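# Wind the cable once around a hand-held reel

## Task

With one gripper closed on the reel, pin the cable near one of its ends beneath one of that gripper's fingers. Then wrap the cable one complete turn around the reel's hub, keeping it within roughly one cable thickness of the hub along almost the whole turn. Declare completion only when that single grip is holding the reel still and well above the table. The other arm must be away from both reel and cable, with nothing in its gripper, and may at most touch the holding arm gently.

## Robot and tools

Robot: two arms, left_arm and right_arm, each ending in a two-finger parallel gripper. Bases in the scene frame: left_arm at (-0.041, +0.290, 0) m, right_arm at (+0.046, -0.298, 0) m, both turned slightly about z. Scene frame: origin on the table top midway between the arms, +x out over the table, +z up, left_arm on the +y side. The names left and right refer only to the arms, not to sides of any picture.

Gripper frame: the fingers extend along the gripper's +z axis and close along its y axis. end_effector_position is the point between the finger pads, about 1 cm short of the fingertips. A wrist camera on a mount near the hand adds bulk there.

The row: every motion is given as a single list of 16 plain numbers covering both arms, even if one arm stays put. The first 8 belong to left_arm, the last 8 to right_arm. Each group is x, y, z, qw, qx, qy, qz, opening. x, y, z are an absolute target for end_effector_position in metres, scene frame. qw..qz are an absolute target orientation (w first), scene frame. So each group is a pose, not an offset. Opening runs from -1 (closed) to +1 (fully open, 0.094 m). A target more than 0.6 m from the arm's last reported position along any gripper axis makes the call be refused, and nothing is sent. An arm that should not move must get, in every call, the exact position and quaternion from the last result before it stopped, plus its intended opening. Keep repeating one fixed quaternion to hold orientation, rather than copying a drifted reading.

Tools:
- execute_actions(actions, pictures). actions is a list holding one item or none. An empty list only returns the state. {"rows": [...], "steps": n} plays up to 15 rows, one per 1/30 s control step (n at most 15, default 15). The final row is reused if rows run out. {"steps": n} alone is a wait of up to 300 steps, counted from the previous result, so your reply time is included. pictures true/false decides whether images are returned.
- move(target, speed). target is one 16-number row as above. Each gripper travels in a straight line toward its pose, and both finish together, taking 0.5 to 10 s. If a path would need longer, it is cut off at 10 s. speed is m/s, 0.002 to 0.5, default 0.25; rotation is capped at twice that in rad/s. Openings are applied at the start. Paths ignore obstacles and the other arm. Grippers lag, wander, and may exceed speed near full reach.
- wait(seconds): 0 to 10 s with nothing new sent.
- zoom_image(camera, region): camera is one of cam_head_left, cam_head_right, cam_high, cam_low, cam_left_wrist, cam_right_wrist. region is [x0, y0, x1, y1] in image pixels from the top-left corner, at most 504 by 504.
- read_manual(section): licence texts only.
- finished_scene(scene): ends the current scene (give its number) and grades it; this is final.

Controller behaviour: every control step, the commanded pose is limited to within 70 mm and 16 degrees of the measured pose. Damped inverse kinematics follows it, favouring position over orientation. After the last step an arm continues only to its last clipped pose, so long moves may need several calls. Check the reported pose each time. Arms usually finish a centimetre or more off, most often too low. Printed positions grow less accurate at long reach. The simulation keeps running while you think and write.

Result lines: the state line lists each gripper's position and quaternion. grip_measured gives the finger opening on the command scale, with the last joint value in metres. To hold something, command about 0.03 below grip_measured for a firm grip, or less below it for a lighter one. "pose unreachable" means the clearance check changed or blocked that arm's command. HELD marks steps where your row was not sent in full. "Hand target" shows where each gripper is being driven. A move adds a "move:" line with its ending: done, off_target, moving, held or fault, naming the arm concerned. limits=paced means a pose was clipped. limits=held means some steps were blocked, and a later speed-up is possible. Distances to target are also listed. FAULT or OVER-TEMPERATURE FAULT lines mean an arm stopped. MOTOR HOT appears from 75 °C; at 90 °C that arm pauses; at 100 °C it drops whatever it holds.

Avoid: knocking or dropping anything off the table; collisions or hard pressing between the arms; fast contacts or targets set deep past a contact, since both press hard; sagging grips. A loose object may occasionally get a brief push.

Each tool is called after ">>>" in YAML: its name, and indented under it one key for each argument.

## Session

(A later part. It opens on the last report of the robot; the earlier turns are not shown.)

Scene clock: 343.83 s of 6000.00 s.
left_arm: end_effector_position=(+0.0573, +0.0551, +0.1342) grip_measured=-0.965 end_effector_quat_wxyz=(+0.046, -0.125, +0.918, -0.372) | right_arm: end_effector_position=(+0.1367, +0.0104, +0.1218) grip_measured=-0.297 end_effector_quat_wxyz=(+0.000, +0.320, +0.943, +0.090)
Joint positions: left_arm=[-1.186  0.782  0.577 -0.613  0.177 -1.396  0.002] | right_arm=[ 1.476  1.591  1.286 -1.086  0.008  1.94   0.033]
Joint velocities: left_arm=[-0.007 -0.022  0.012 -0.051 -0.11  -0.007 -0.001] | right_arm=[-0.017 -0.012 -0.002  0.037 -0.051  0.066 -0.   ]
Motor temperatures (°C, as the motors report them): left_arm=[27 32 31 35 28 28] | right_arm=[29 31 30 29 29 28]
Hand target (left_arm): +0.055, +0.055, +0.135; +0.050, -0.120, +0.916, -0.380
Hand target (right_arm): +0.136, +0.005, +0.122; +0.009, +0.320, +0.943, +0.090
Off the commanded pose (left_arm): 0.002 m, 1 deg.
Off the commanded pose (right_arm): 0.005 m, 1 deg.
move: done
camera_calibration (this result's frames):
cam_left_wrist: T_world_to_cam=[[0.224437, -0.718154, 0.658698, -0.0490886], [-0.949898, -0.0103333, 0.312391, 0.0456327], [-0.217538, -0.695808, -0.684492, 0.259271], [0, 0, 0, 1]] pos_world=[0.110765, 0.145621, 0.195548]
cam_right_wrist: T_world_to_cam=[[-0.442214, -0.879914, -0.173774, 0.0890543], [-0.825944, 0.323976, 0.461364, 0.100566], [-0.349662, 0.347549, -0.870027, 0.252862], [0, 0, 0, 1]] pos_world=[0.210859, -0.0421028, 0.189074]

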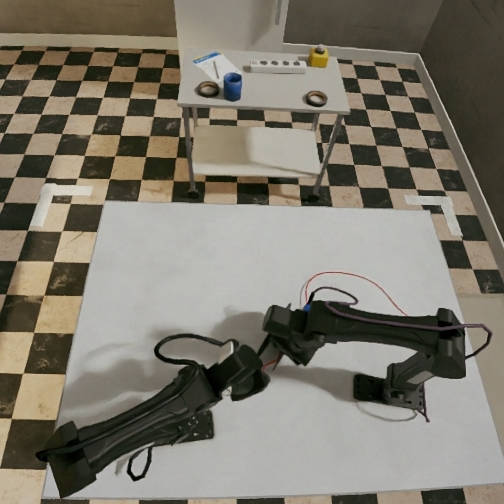

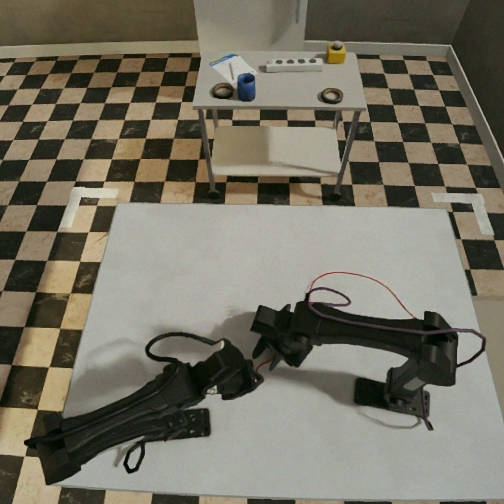

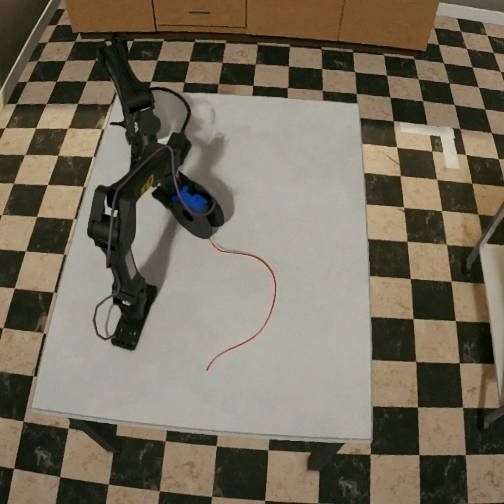

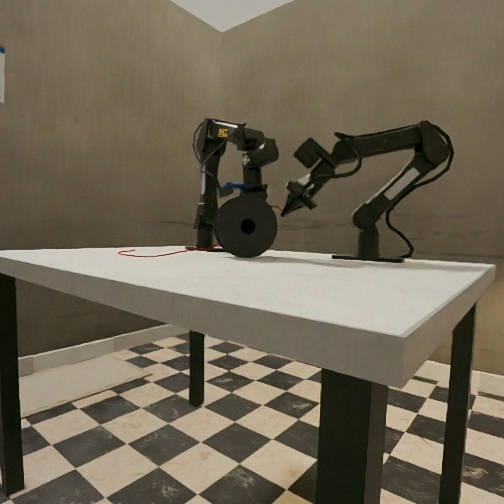

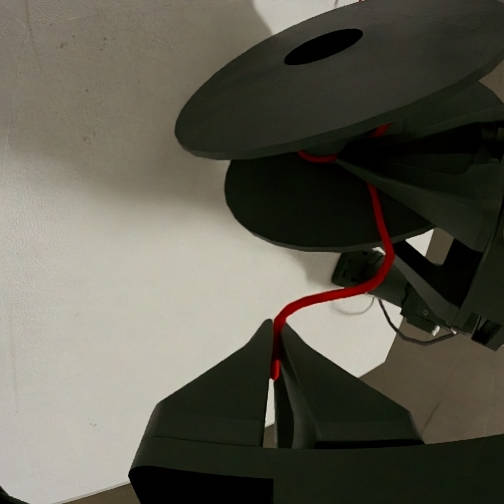

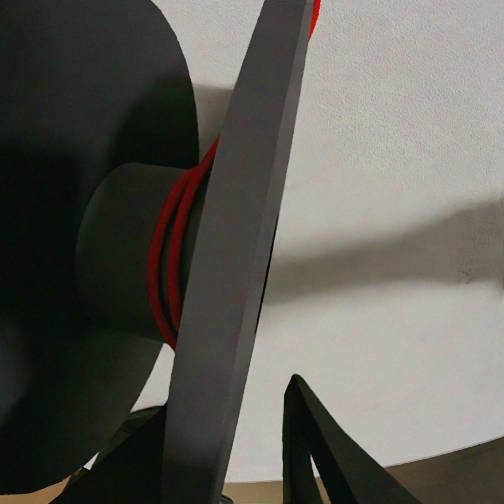

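>>> move:
  target: [0.055,0.055,0.135,0.05,-0.12,0.916,-0.38,-1,0.13,0.017,0.128,0.01,0.32,0.943,0.09,-0.75]
  speed: 0.02

>>> move:
  target: [0.055,0.055,0.135,0.05,-0.12,0.916,-0.38,-0.6,0.13,0.017,0.128,0.01,0.32,0.943,0.09,-1]

>>> move:
  target: [0.03,0.11,0.18,0.05,-0.12,0.916,-0.38,-0.6,0.13,0.017,0.128,0.01,0.32,0.943,0.09,-1]
  speed: 0.1

Scene clock: 348.63 s of 6000.00 s.
left_arm: end_effector_position=(+0.0573, +0.0551, +0.1342) grip_measured=-0.965 end_effector_quat_wxyz=(+0.046, -0.125, +0.918, -0.372) | right_arm: end_effector_position=(+0.1296, +0.0160, +0.1254) grip_measured=-0.747 end_effector_quat_wxyz=(+0.001, +0.320, +0.943, +0.095)
Joint positions: left_arm=[-1.186  0.782  0.577 -0.613  0.177 -1.396  0.002] | right_arm=[ 1.506  1.595  1.303 -1.09   0.016  1.97   0.012]
Joint velocities: left_arm=[-0.002  0.007  0.022 -0.037 -0.037  0.007 -0.001] | right_arm=[-0.007 -0.012  0.002 -0.081  0.022  0.007  0.   ]
Motor temperatures (°C, as the motors report them): left_arm=[27 32 31 35 28 28] | right_arm=[29 31 30 29 29 28]
Hand target (left_arm): +0.055, +0.055, +0.135; +0.050, -0.120, +0.916, -0.380
Hand target (right_arm): +0.130, +0.017, +0.128; +0.009, +0.320, +0.943, +0.090
Off the commanded pose (left_arm): 0.002 m, 1 deg.
Off the commanded pose (right_arm): 0.003 m, 1 deg.
move: done
camera_calibration (this result's frames):
cam_left_wrist: T_world_to_cam=[[0.224437, -0.718154, 0.658698, -0.0490886], [-0.949898, -0.0103333, 0.312391, 0.0456327], [-0.217538, -0.695808, -0.684492, 0.259271], [0, 0, 0, 1]] pos_world=[0.110765, 0.145621, 0.195548]
cam_right_wrist: T_world_to_cam=[[-0.442204, -0.877979, -0.183328, 0.0926624], [-0.827697, 0.320725, 0.460493, 0.0915795], [-0.345505, 0.355372, -0.868526, 0.250661], [0, 0, 0, 1]] pos_world=[0.20338, -0.0370941, 0.192522]

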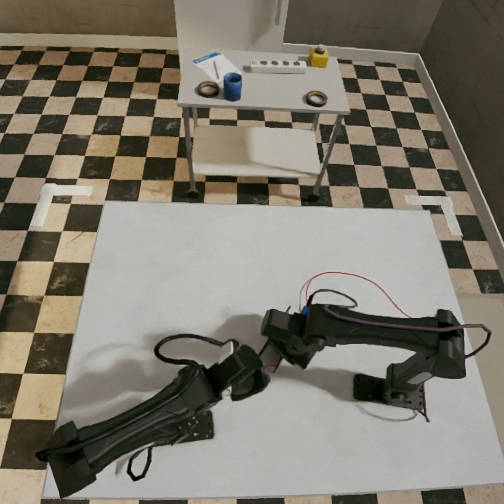

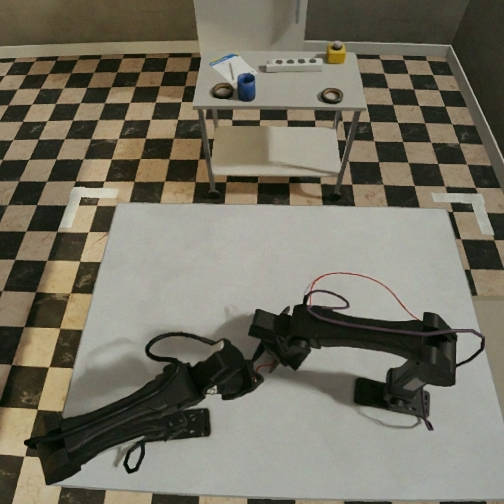

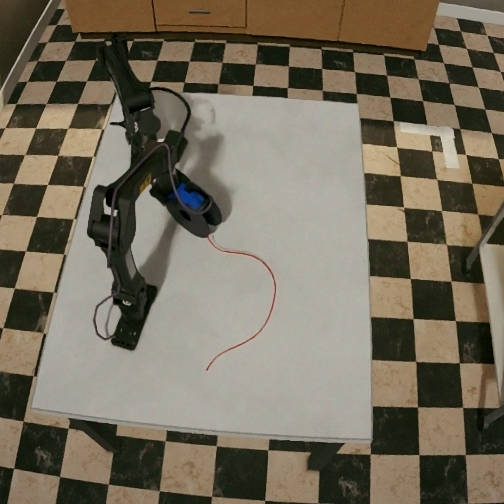

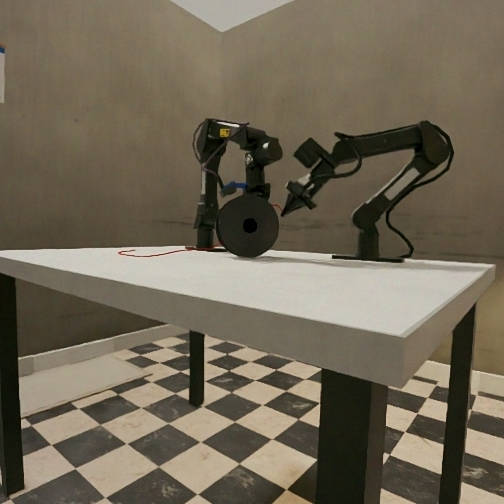

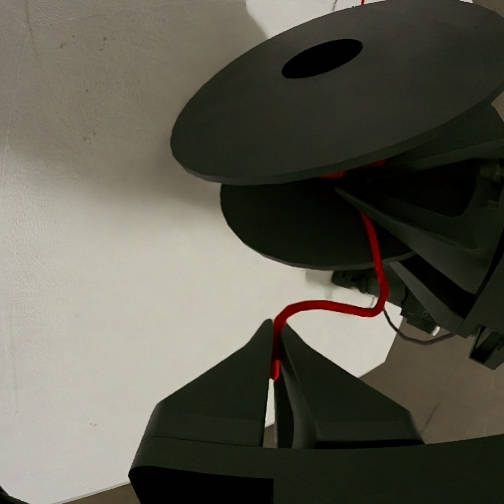

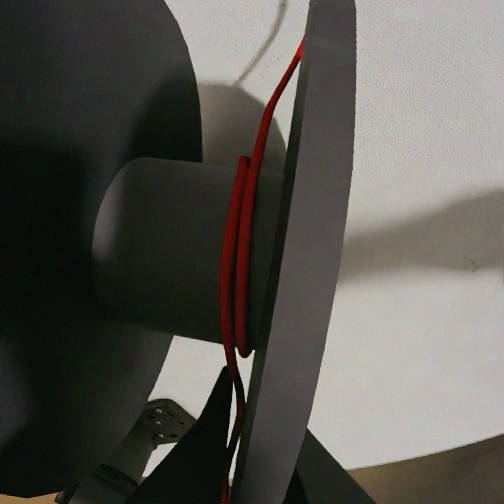

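Scene clock: 349.33 s of 6000.00 s.
left_arm: end_effector_position=(+0.0573, +0.0551, +0.1342) grip_measured=-0.603 end_effector_quat_wxyz=(+0.046, -0.125, +0.918, -0.372) | right_arm: end_effector_position=(+0.1281, +0.0146, +0.1251) grip_measured=-0.880 end_effector_quat_wxyz=(-0.002, +0.321, +0.943, +0.091)
Joint positions: left_arm=[-1.186  0.782  0.577 -0.613  0.177 -1.396  0.019] | right_arm=[ 1.506  1.595  1.303 -1.097  0.01   1.973  0.006]
Joint velocities: left_arm=[ 0.017  0.012 -0.017  0.007 -0.037 -0.007  0.001] | right_arm=[-0.012  0.007  0.007  0.095  0.037 -0.022  0.   ]
Motor temperatures (°C, as the motors report them): left_arm=[27 32 31 35 28 28] | right_arm=[29 31 30 29 29 28]
Hand target (left_arm): +0.055, +0.055, +0.135; +0.050, -0.120, +0.916, -0.380
Hand target (right_arm): +0.130, +0.017, +0.128; +0.009, +0.320, +0.943, +0.090
Off the commanded pose (left_arm): 0.002 m, 1 deg.
Off the commanded pose (right_arm): 0.004 m, 1 deg.
move: done
camera_calibration (this result's frames):
cam_left_wrist: T_world_to_cam=[[0.224437, -0.718154, 0.658698, -0.0490886], [-0.949898, -0.0103333, 0.312391, 0.0456327], [-0.217538, -0.695808, -0.684492, 0.259271], [0, 0, 0, 1]] pos_world=[0.110765, 0.145621, 0.195548]
cam_right_wrist: T_world_to_cam=[[-0.445649, -0.877918, -0.175092, 0.0900984], [-0.823308, 0.325141, 0.465239, 0.0898005], [-0.351512, 0.351488, -0.867696, 0.251109], [0, 0, 0, 1]] pos_world=[0.202353, -0.0383604, 0.191883]

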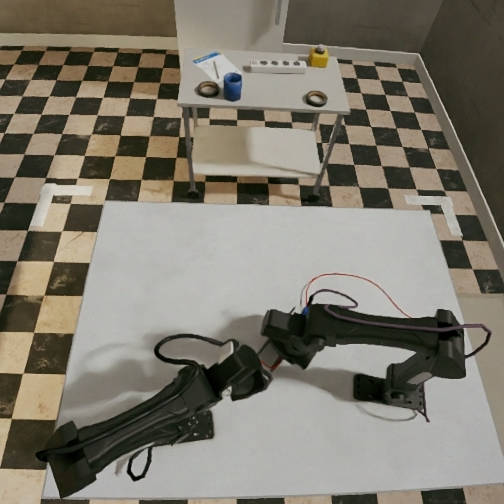

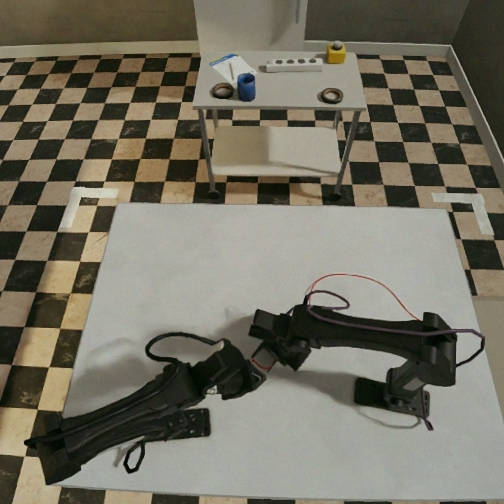

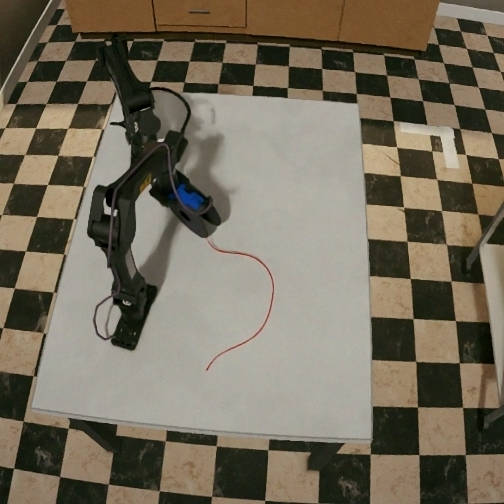

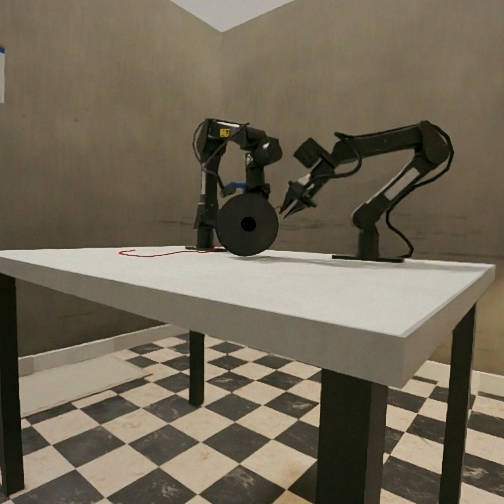

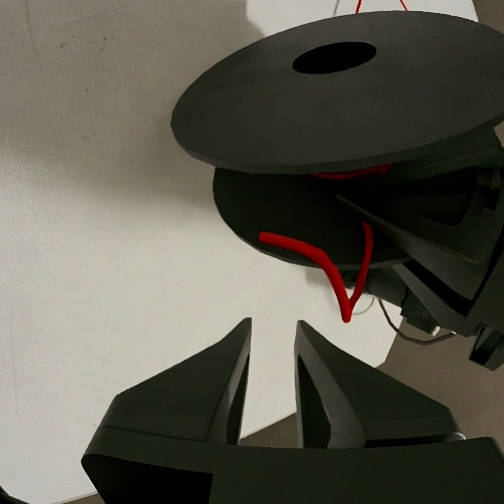

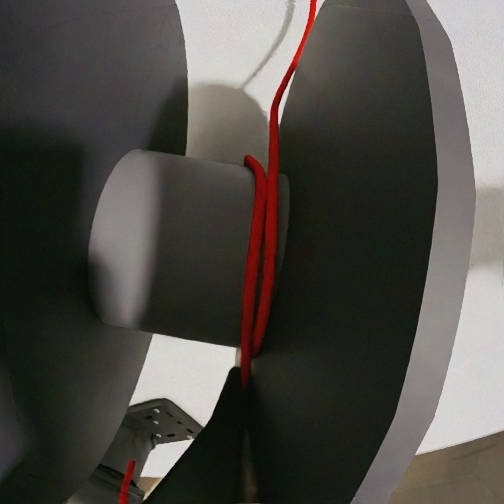

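Scene clock: 350.73 s of 6000.00 s.
left_arm: end_effector_position=(+0.0306, +0.1091, +0.1663) grip_measured=-0.603 end_effector_quat_wxyz=(+0.042, -0.124, +0.922, -0.364) | right_arm: end_effector_position=(+0.1281, +0.0145, +0.1250) grip_measured=-0.880 end_effector_quat_wxyz=(-0.002, +0.321, +0.943, +0.091)
Joint positions: left_arm=[-1.133  0.547  0.686 -0.985  0.217 -1.352  0.019] | right_arm=[ 1.506  1.595  1.303 -1.097  0.009  1.973  0.006]
Joint velocities: left_arm=[-0.012  0.002  0.007 -0.007  0.037  0.022  0.001] | right_arm=[-0.002 -0.002 -0.012 -0.022  0.007  0.007  0.   ]
Motor temperatures (°C, as the motors report them): left_arm=[27 32 31 35 28 28] | right_arm=[29 31 30 29 29 28]
Hand target (left_arm): +0.031, +0.111, +0.180; +0.050, -0.120, +0.916, -0.380
Hand target (right_arm): +0.130, +0.017, +0.128; +0.010, +0.320, +0.943, +0.090
Off the commanded pose (left_arm): 0.014 m, 2 deg.
Off the commanded pose (right_arm): 0.004 m, 1 deg.
move: off_target (left_arm)
camera_calibration (this result's frames):
cam_left_wrist: T_world_to_cam=[[0.227026, -0.730054, 0.644578, -0.0218879], [-0.946794, -0.0104169, 0.321671, 0.00911921], [-0.228122, -0.68331, -0.693576, 0.313481], [0, 0, 0, 1]] pos_world=[0.0851152, 0.198321, 0.228598]
cam_right_wrist: T_world_to_cam=[[-0.445669, -0.877997, -0.174645, 0.0899392], [-0.823117, 0.325212, 0.465527, 0.0896975], [-0.351934, 0.351224, -0.867631, 0.251137], [0, 0, 0, 1]] pos_world=[0.202299, -0.0384101, 0.191846]

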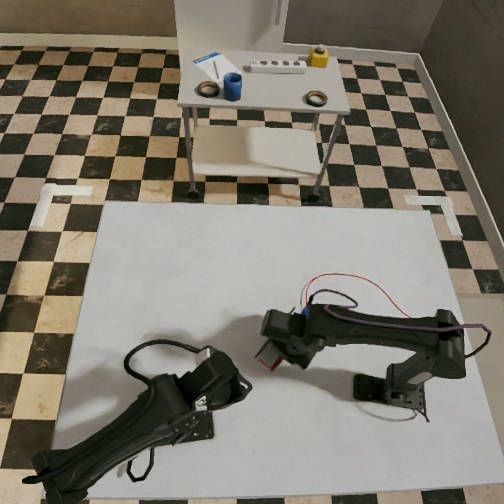

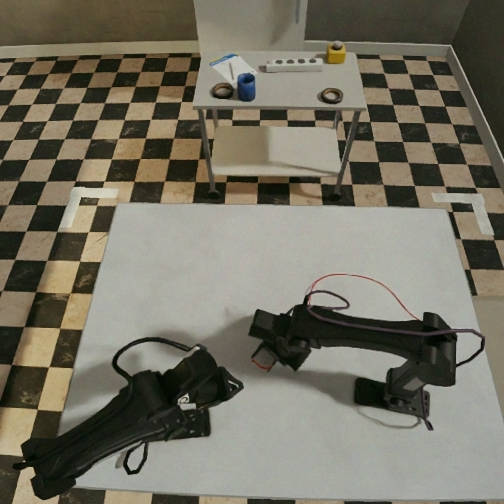

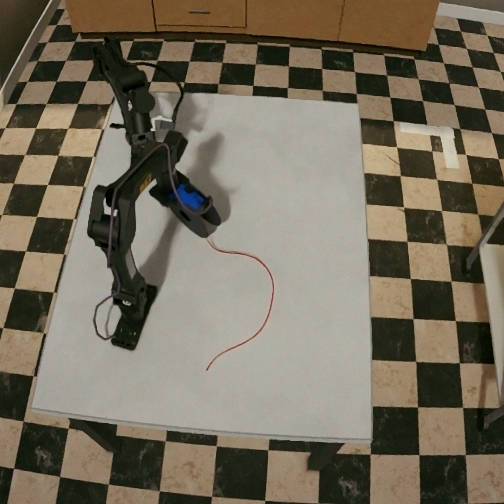

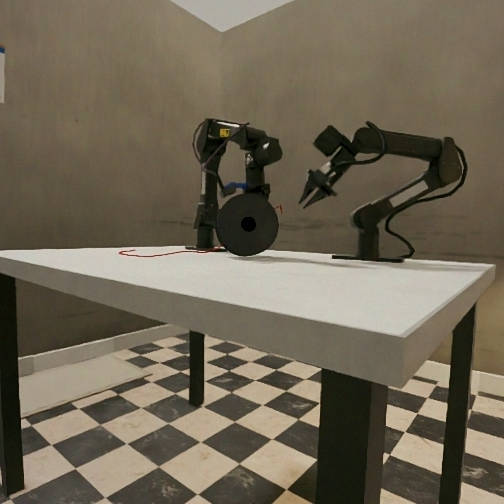

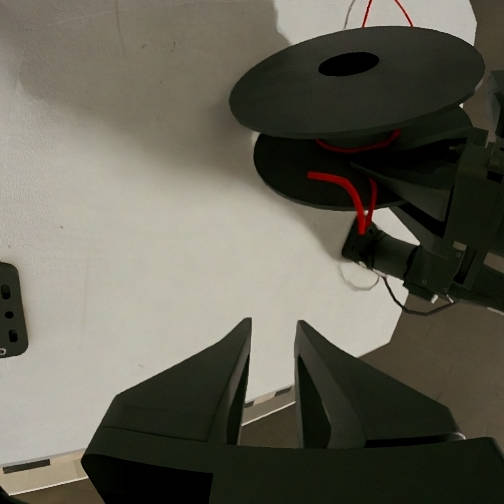

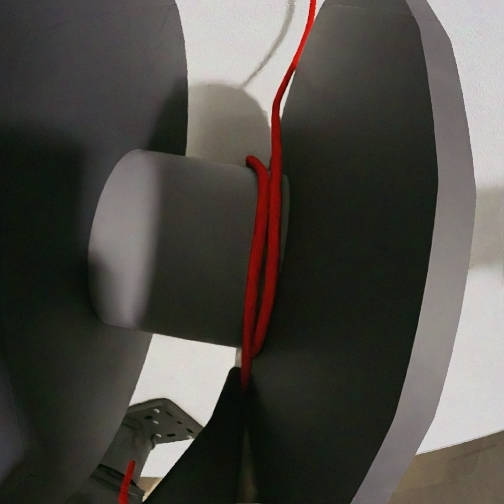

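>>> move:
  target: [0.3,0.22,0.15,0.17,0,0.985,0,-0.2,0.13,0.017,0.128,0.01,0.32,0.943,0.09,-1]

>>> move:
  target: [0.39,-0.035,0.08,0.17,0.17,0.97,-0.03,-0.2,0.13,0.017,0.128,0.01,0.32,0.943,0.09,-1]
  speed: 0.15

Scene clock: 357.10 s of 6000.00 s.
left_arm: end_effector_position=(+0.2921, +0.2122, +0.1375) grip_measured=-0.203 end_effector_quat_wxyz=(+0.153, -0.001, +0.988, -0.005) | right_arm: end_effector_position=(+0.1279, +0.0145, +0.1250) grip_measured=-0.880 end_effector_quat_wxyz=(-0.002, +0.321, +0.943, +0.091)
Joint positions: left_arm=[-0.4    1.557  1.285 -1.    -0.072 -0.261  0.037] | right_arm=[ 1.506  1.595  1.303 -1.097  0.009  1.973  0.006]
Joint velocities: left_arm=[-0.012 -0.012  0.002 -0.081 -0.051 -0.007  0.001] | right_arm=[ 0.002 -0.007 -0.017  0.007 -0.051  0.051 -0.   ]
Motor temperatures (°C, as the motors report them): left_arm=[27 32 32 34 28 28] | right_arm=[29 31 30 29 29 28]
Hand target (left_arm): +0.304, +0.214, +0.148; +0.173, -0.003, +0.985, -0.003
Hand target (right_arm): +0.130, +0.017, +0.128; +0.009, +0.320, +0.943, +0.090
Off the commanded pose (left_arm): 0.017 m, 2 deg.
Off the commanded pose (right_arm): 0.004 m, 1 deg.
move: off_target (left_arm)
camera_calibration (this result's frames):
cam_left_wrist: T_world_to_cam=[[0.0360218, -0.998865, -0.0311614, 0.218349], [-0.995145, -0.0387107, 0.0904919, 0.319007], [-0.0915954, 0.0277504, -0.99541, 0.274356], [0, 0, 0, 1]] pos_world=[0.334722, 0.222837, 0.251034]
cam_right_wrist: T_world_to_cam=[[-0.445675, -0.878025, -0.174487, 0.0898918], [-0.822823, 0.325012, 0.466186, 0.0894616], [-0.352613, 0.351339, -0.867309, 0.251123], [0, 0, 0, 1]] pos_world=[0.202223, -0.0383781, 0.19178]

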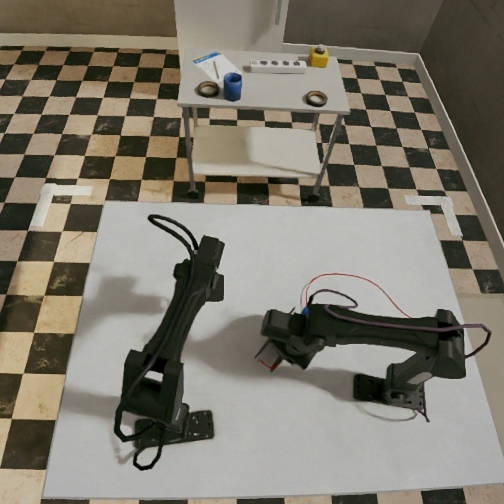

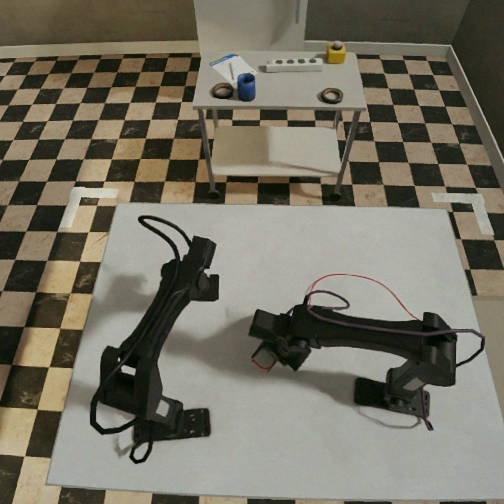

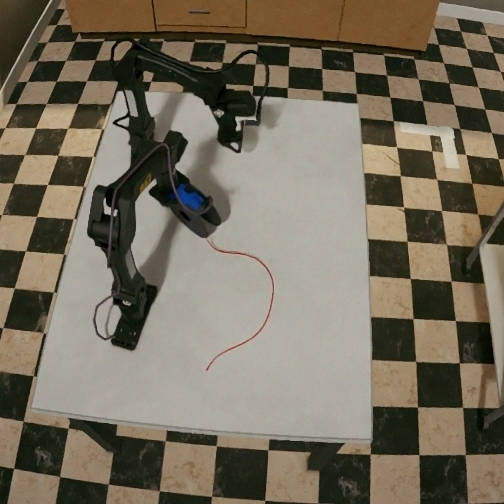

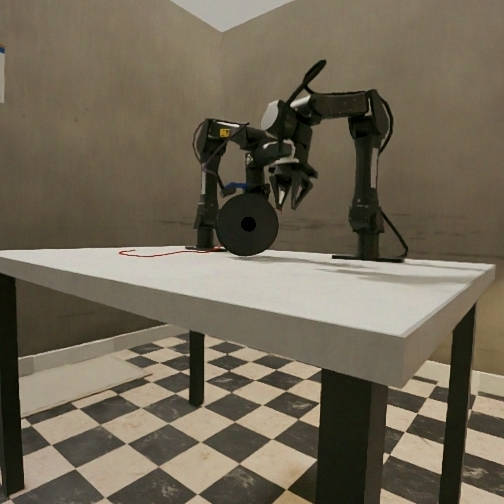

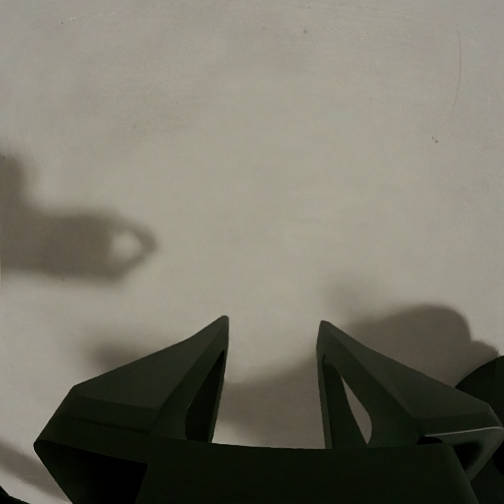

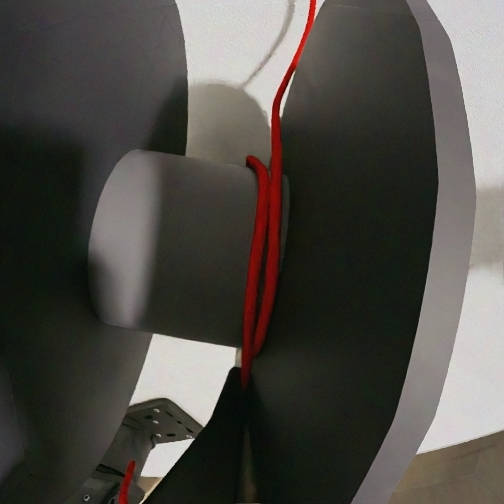

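Scene clock: 359.43 s of 6000.00 s.
left_arm: end_effector_position=(+0.3817, -0.0336, +0.0704) grip_measured=-0.203 end_effector_quat_wxyz=(+0.161, +0.167, +0.972, -0.030) | right_arm: end_effector_position=(+0.1279, +0.0145, +0.1250) grip_measured=-0.880 end_effector_quat_wxyz=(-0.002, +0.321, +0.943, +0.091)
Joint positions: left_arm=[-0.821  2.34   2.09  -1.008 -0.107 -0.335  0.037] | right_arm=[ 1.506  1.595  1.303 -1.097  0.009  1.973  0.006]
Joint velocities: left_arm=[ 0.017  0.002 -0.012 -0.037  0.007 -0.066 -0.   ] | right_arm=[-0.002  0.002 -0.007  0.007 -0.037 -0.081  0.   ]
Motor temperatures (°C, as the motors report them): left_arm=[27 32 32 34 28 28] | right_arm=[29 31 30 29 29 28]
Hand target (left_arm): +0.384, -0.036, +0.078; +0.168, +0.170, +0.970, -0.029
Hand target (right_arm): +0.130, +0.017, +0.128; +0.010, +0.320, +0.943, +0.090
Off the commanded pose (left_arm): 0.013 m, 1 deg.
Off the commanded pose (right_arm): 0.004 m, 1 deg.
move: off_target (left_arm)
camera_calibration (this result's frames):
cam_left_wrist: T_world_to_cam=[[-0.299039, -0.953599, -0.0349873, 0.0971583], [-0.952686, 0.296259, 0.0679696, 0.40138], [-0.0544504, 0.0536574, -0.997074, 0.209377], [0, 0, 0, 1]] pos_world=[0.422844, -0.037497, 0.184882]
cam_right_wrist: T_world_to_cam=[[-0.445675, -0.878025, -0.174487, 0.0898918], [-0.822823, 0.325012, 0.466186, 0.0894616], [-0.352613, 0.351339, -0.867309, 0.251123], [0, 0, 0, 1]] pos_world=[0.202223, -0.0383781, 0.19178]

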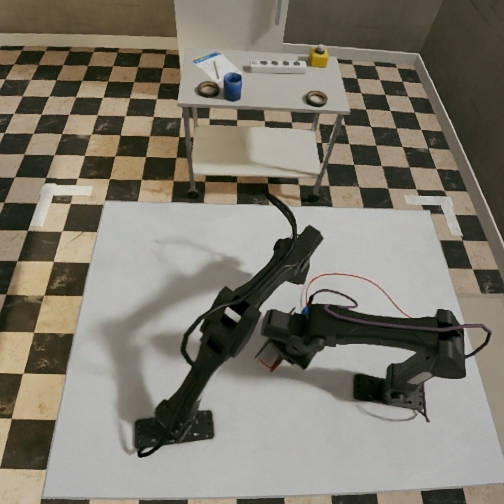

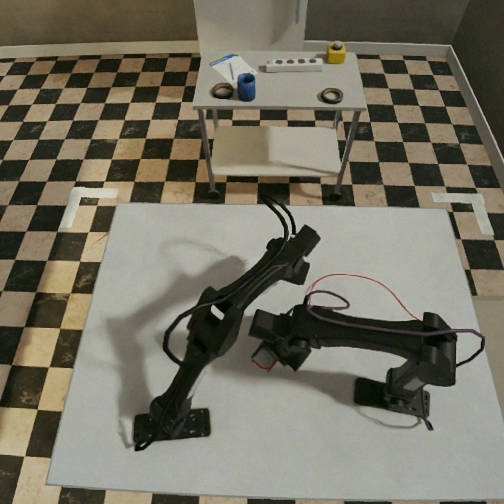

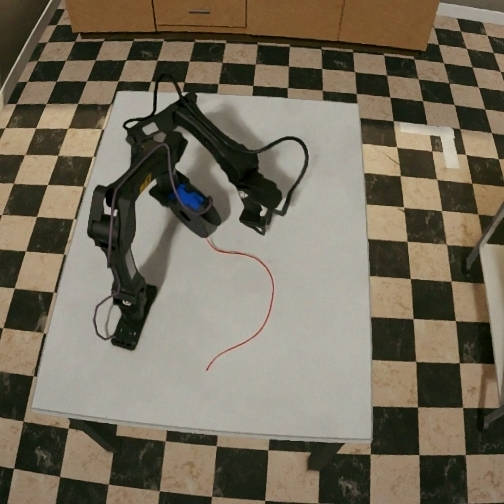

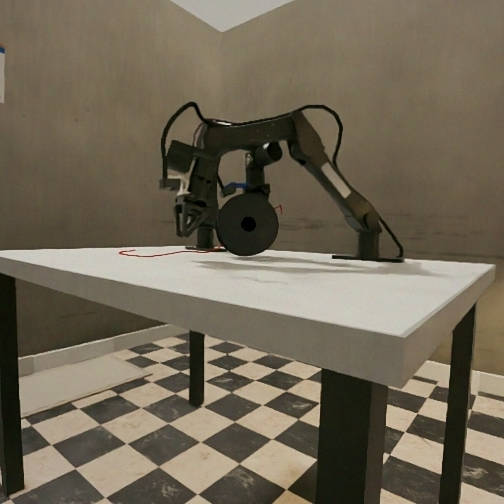

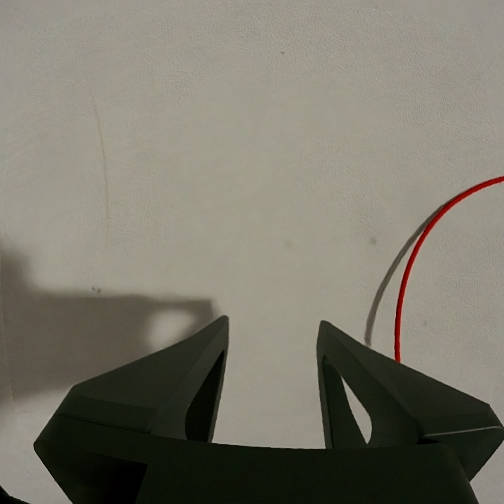

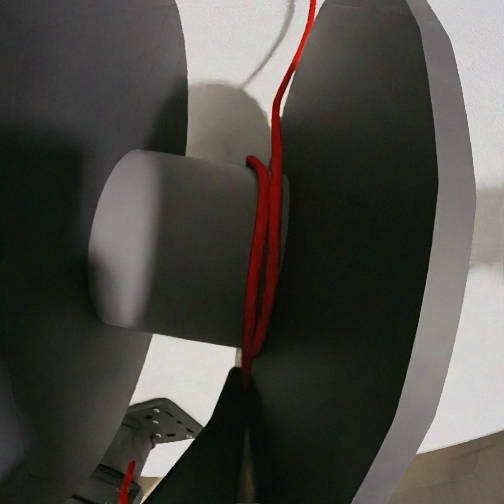

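>>> move:
  target: [0.345,-0.097,0.065,0.17,0.17,0.97,-0.03,0.1,0.13,0.017,0.128,0.01,0.32,0.943,0.09,-1]
  speed: 0.1

>>> move:
  target: [0.345,-0.097,0.025,0.17,0.17,0.97,-0.03,0.1,0.13,0.017,0.128,0.01,0.32,0.943,0.09,-1]
  speed: 0.06

Scene clock: 363.97 s of 6000.00 s.
left_arm: end_effector_position=(+0.3772, -0.0379, +0.0701) grip_measured=+0.097 end_effector_quat_wxyz=(+0.159, +0.167, +0.973, -0.031) | right_arm: end_effector_position=(+0.1279, +0.0146, +0.1250) grip_measured=-0.880 end_effector_quat_wxyz=(-0.003, +0.321, +0.943, +0.091)
Joint positions: left_arm=[-0.833  2.34   2.09  -1.013 -0.108 -0.346  0.052] | right_arm=[ 1.506  1.595  1.303 -1.097  0.008  1.973  0.006]
Joint velocities: left_arm=[ 0.007 -0.007 -0.002  0.051 -0.022 -0.051 -0.   ] | right_arm=[ 0.002  0.022 -0.012  0.022  0.007 -0.007 -0.001]
Motor temperatures (°C, as the motors report them): left_arm=[27 33 32 34 28 28] | right_arm=[29 31 30 29 29 28]
Hand target (left_arm): +0.379, -0.036, +0.070; +0.160, +0.165, +0.973, -0.030
Hand target (right_arm): +0.128, +0.015, +0.125; -0.003, +0.321, +0.943, +0.091
Off the commanded pose (left_arm): 0.068 m, 1 deg.
Off the commanded pose (right_arm): 0.004 m, 1 deg.
move: held (left_arm, right_arm); limits=held; held on 24 of 30 steps (left_arm, right_arm), including the last (left_arm, right_arm)
pose unreachable (left arm): on one or more control steps of this call this arm could not follow its commanded pose, so it was not sent that pose on those steps. On the call's last step it was still not sent that pose. It may still have moved: this result reports where it is.
cause: the commanded pose would bring a part of the arm too close to another arm (this arm's forearm (the part past joint 3) and the other arm's wrist (the part past joint 4)).
pose unreachable (right arm): on one or more control steps of this call this arm could not follow its commanded pose, so it was not sent that pose on those steps. On the call's last step it was still not sent that pose. It may still have moved: this result reports where it is.
cause: the commanded pose would bring a part of the arm too close to another arm (this arm's wrist (the part past joint 4) and the other arm's forearm (the part past joint 3), along the way the arms are being sent).
camera_calibration (this result's frames):
cam_left_wrist: T_world_to_cam=[[-0.2999, -0.953379, -0.0335888, 0.0919994], [-0.952179, 0.296994, 0.0717601, 0.397911], [-0.0584389, 0.0535034, -0.996856, 0.210539], [0, 0, 0, 1]] pos_world=[0.418777, -0.0417315, 0.184413]
cam_right_wrist: T_world_to_cam=[[-0.445678, -0.878039, -0.174408, 0.0898681], [-0.822676, 0.324911, 0.466515, 0.0893436], [-0.352952, 0.351396, -0.867148, 0.251116], [0, 0, 0, 1]] pos_world=[0.202185, -0.0383621, 0.191748]

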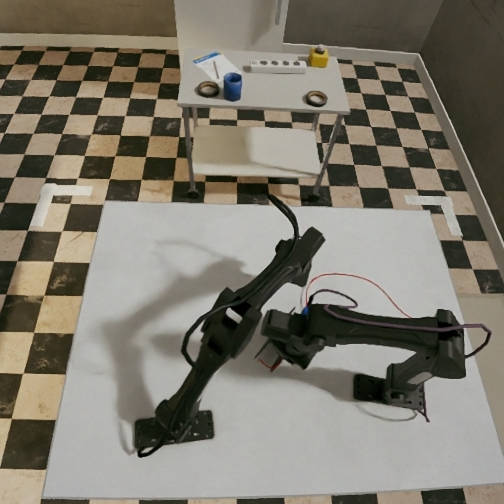

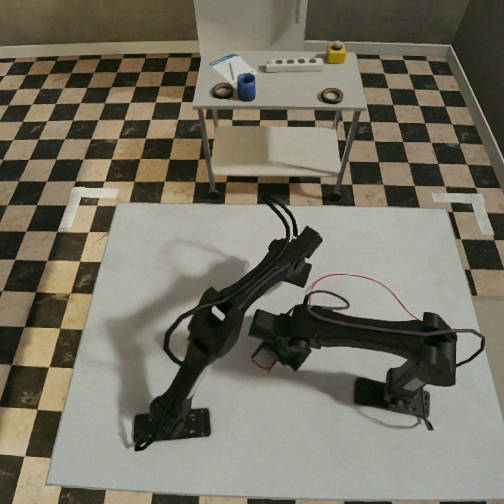

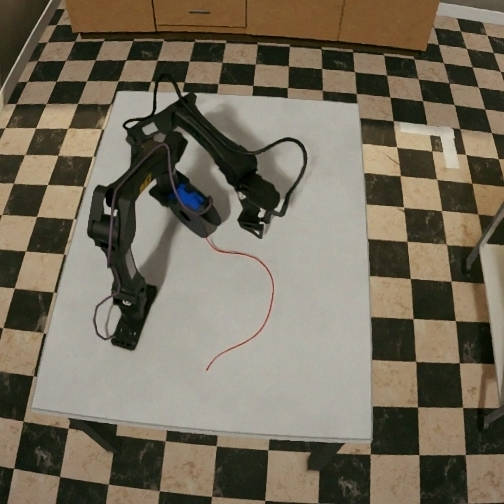

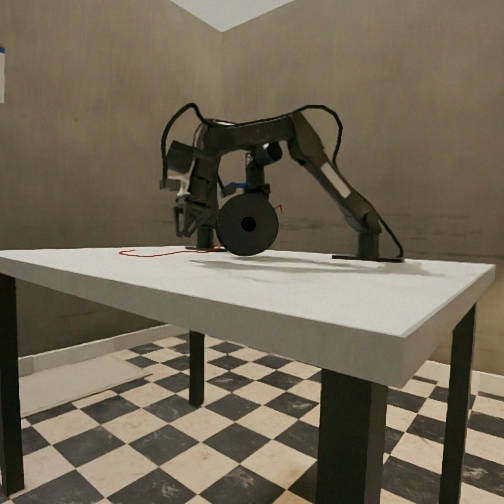

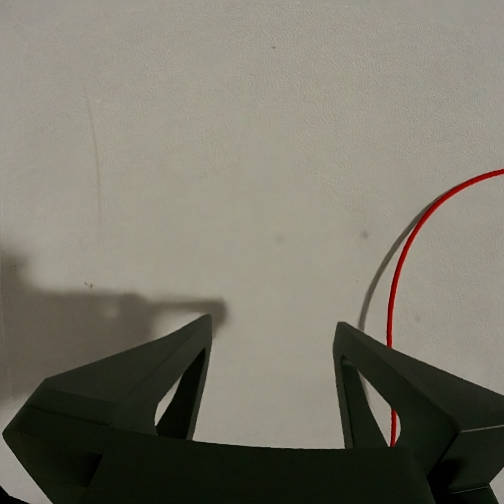

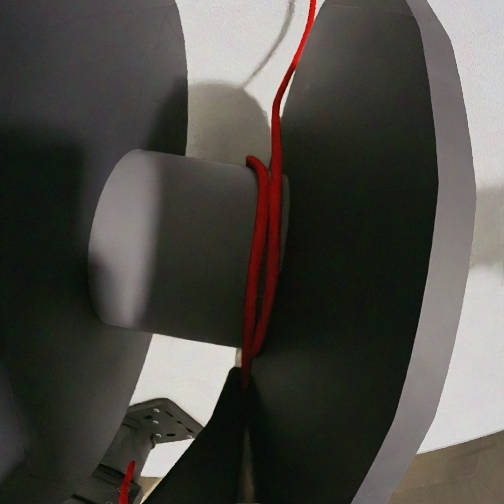

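Scene clock: 365.80 s of 6000.00 s.
left_arm: end_effector_position=(+0.3761, -0.0402, +0.0702) grip_measured=+0.097 end_effector_quat_wxyz=(+0.160, +0.166, +0.973, -0.033) | right_arm: end_effector_position=(+0.1279, +0.0146, +0.1250) grip_measured=-0.880 end_effector_quat_wxyz=(-0.003, +0.321, +0.943, +0.091)
Joint positions: left_arm=[-0.838  2.34   2.09  -1.01  -0.107 -0.353  0.052] | right_arm=[ 1.506  1.595  1.303 -1.097  0.008  1.973  0.006]
Joint velocities: left_arm=[-0.002  0.012 -0.002  0.037 -0.066  0.022  0.   ] | right_arm=[-0.012 -0.027 -0.007  0.051 -0.081  0.037 -0.001]
Motor temperatures (°C, as the motors report them): left_arm=[27 34 32 34 28 28] | right_arm=[29 31 30 29 29 28]
Hand target (left_arm): +0.377, -0.040, +0.070; +0.160, +0.165, +0.973, -0.032
Hand target (right_arm): +0.128, +0.015, +0.125; -0.003, +0.321, +0.943, +0.091
Off the commanded pose (left_arm): 0.079 m, 1 deg; position clipped at the last step of the last action.
Off the commanded pose (right_arm): 0.004 m, 1 deg.
move: held (left_arm, right_arm); limits=paced,held; held on 41 of 48 steps (left_arm, right_arm), including the last (left_arm, right_arm)
pose unreachable (left arm): on one or more control steps of this call this arm could not follow its commanded pose, so it was not sent that pose on those steps. On the call's last step it was still not sent that pose. It may still have moved: this result reports where it is.
cause: the commanded pose would bring a part of the arm too close to another arm (this arm's forearm (the part past joint 3) and the other arm's wrist (the part past joint 4)).
pose unreachable (right arm): on one or more control steps of this call this arm could not follow its commanded pose, so it was not sent that pose on those steps. On the call's last step it was still not sent that pose. It may still have moved: this result reports where it is.
cause: the commanded pose would bring a part of the arm too close to another arm (this arm's wrist (the part past joint 4) and the other arm's forearm (the part past joint 3), along the way the arms are being sent).
camera_calibration (this result's frames):
cam_left_wrist: T_world_to_cam=[[-0.298142, -0.95405, -0.0300111, 0.0884852], [-0.952786, 0.295558, 0.069593, 0.397907], [-0.0575251, 0.0493428, -0.997124, 0.210304], [0, 0, 0, 1]] pos_world=[0.417599, -0.0435625, 0.184663]
cam_right_wrist: T_world_to_cam=[[-0.445678, -0.878039, -0.174408, 0.0898681], [-0.822676, 0.324911, 0.466515, 0.0893436], [-0.352952, 0.351396, -0.867148, 0.251116], [0, 0, 0, 1]] pos_world=[0.202185, -0.0383621, 0.191748]

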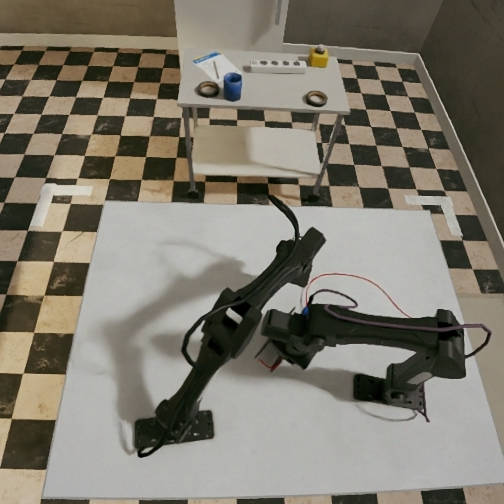

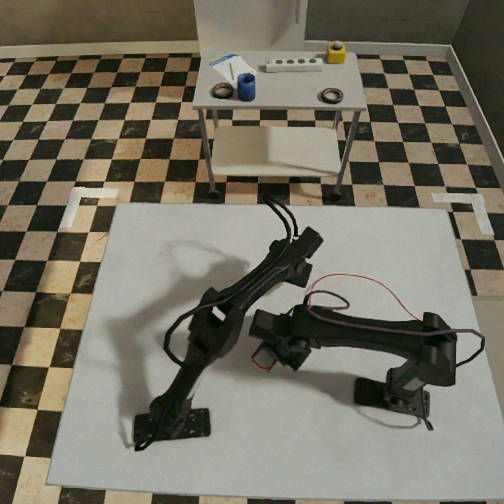

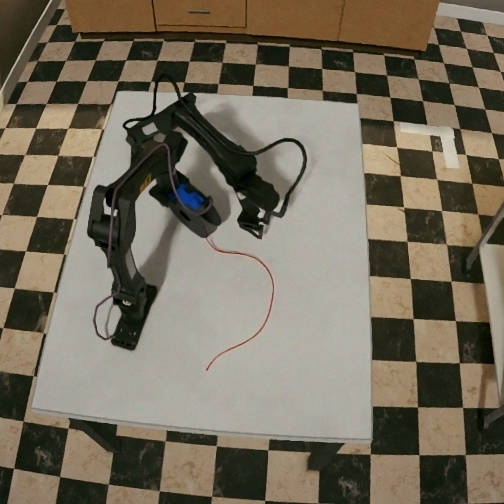

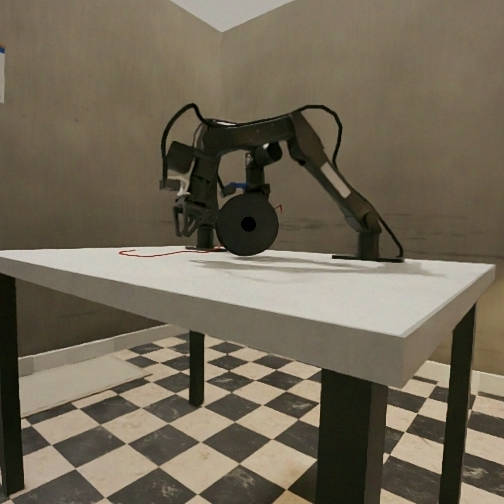

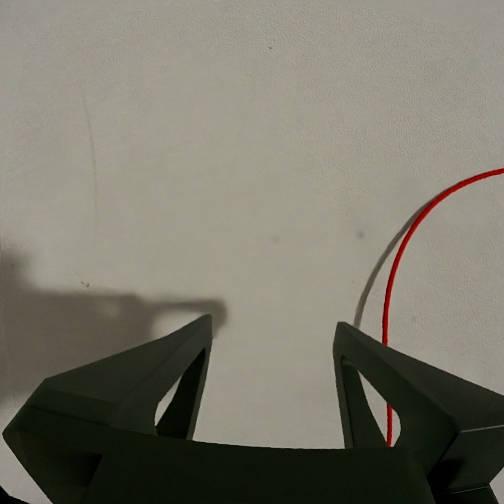

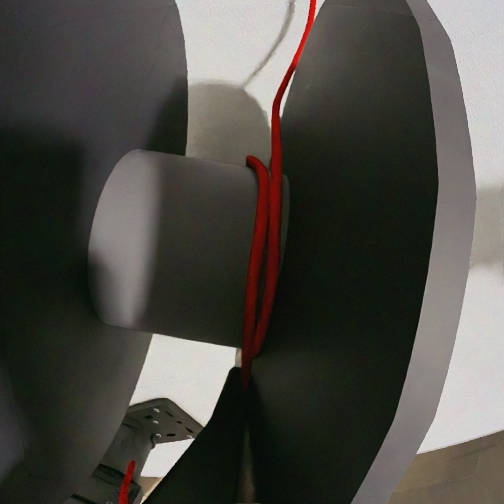

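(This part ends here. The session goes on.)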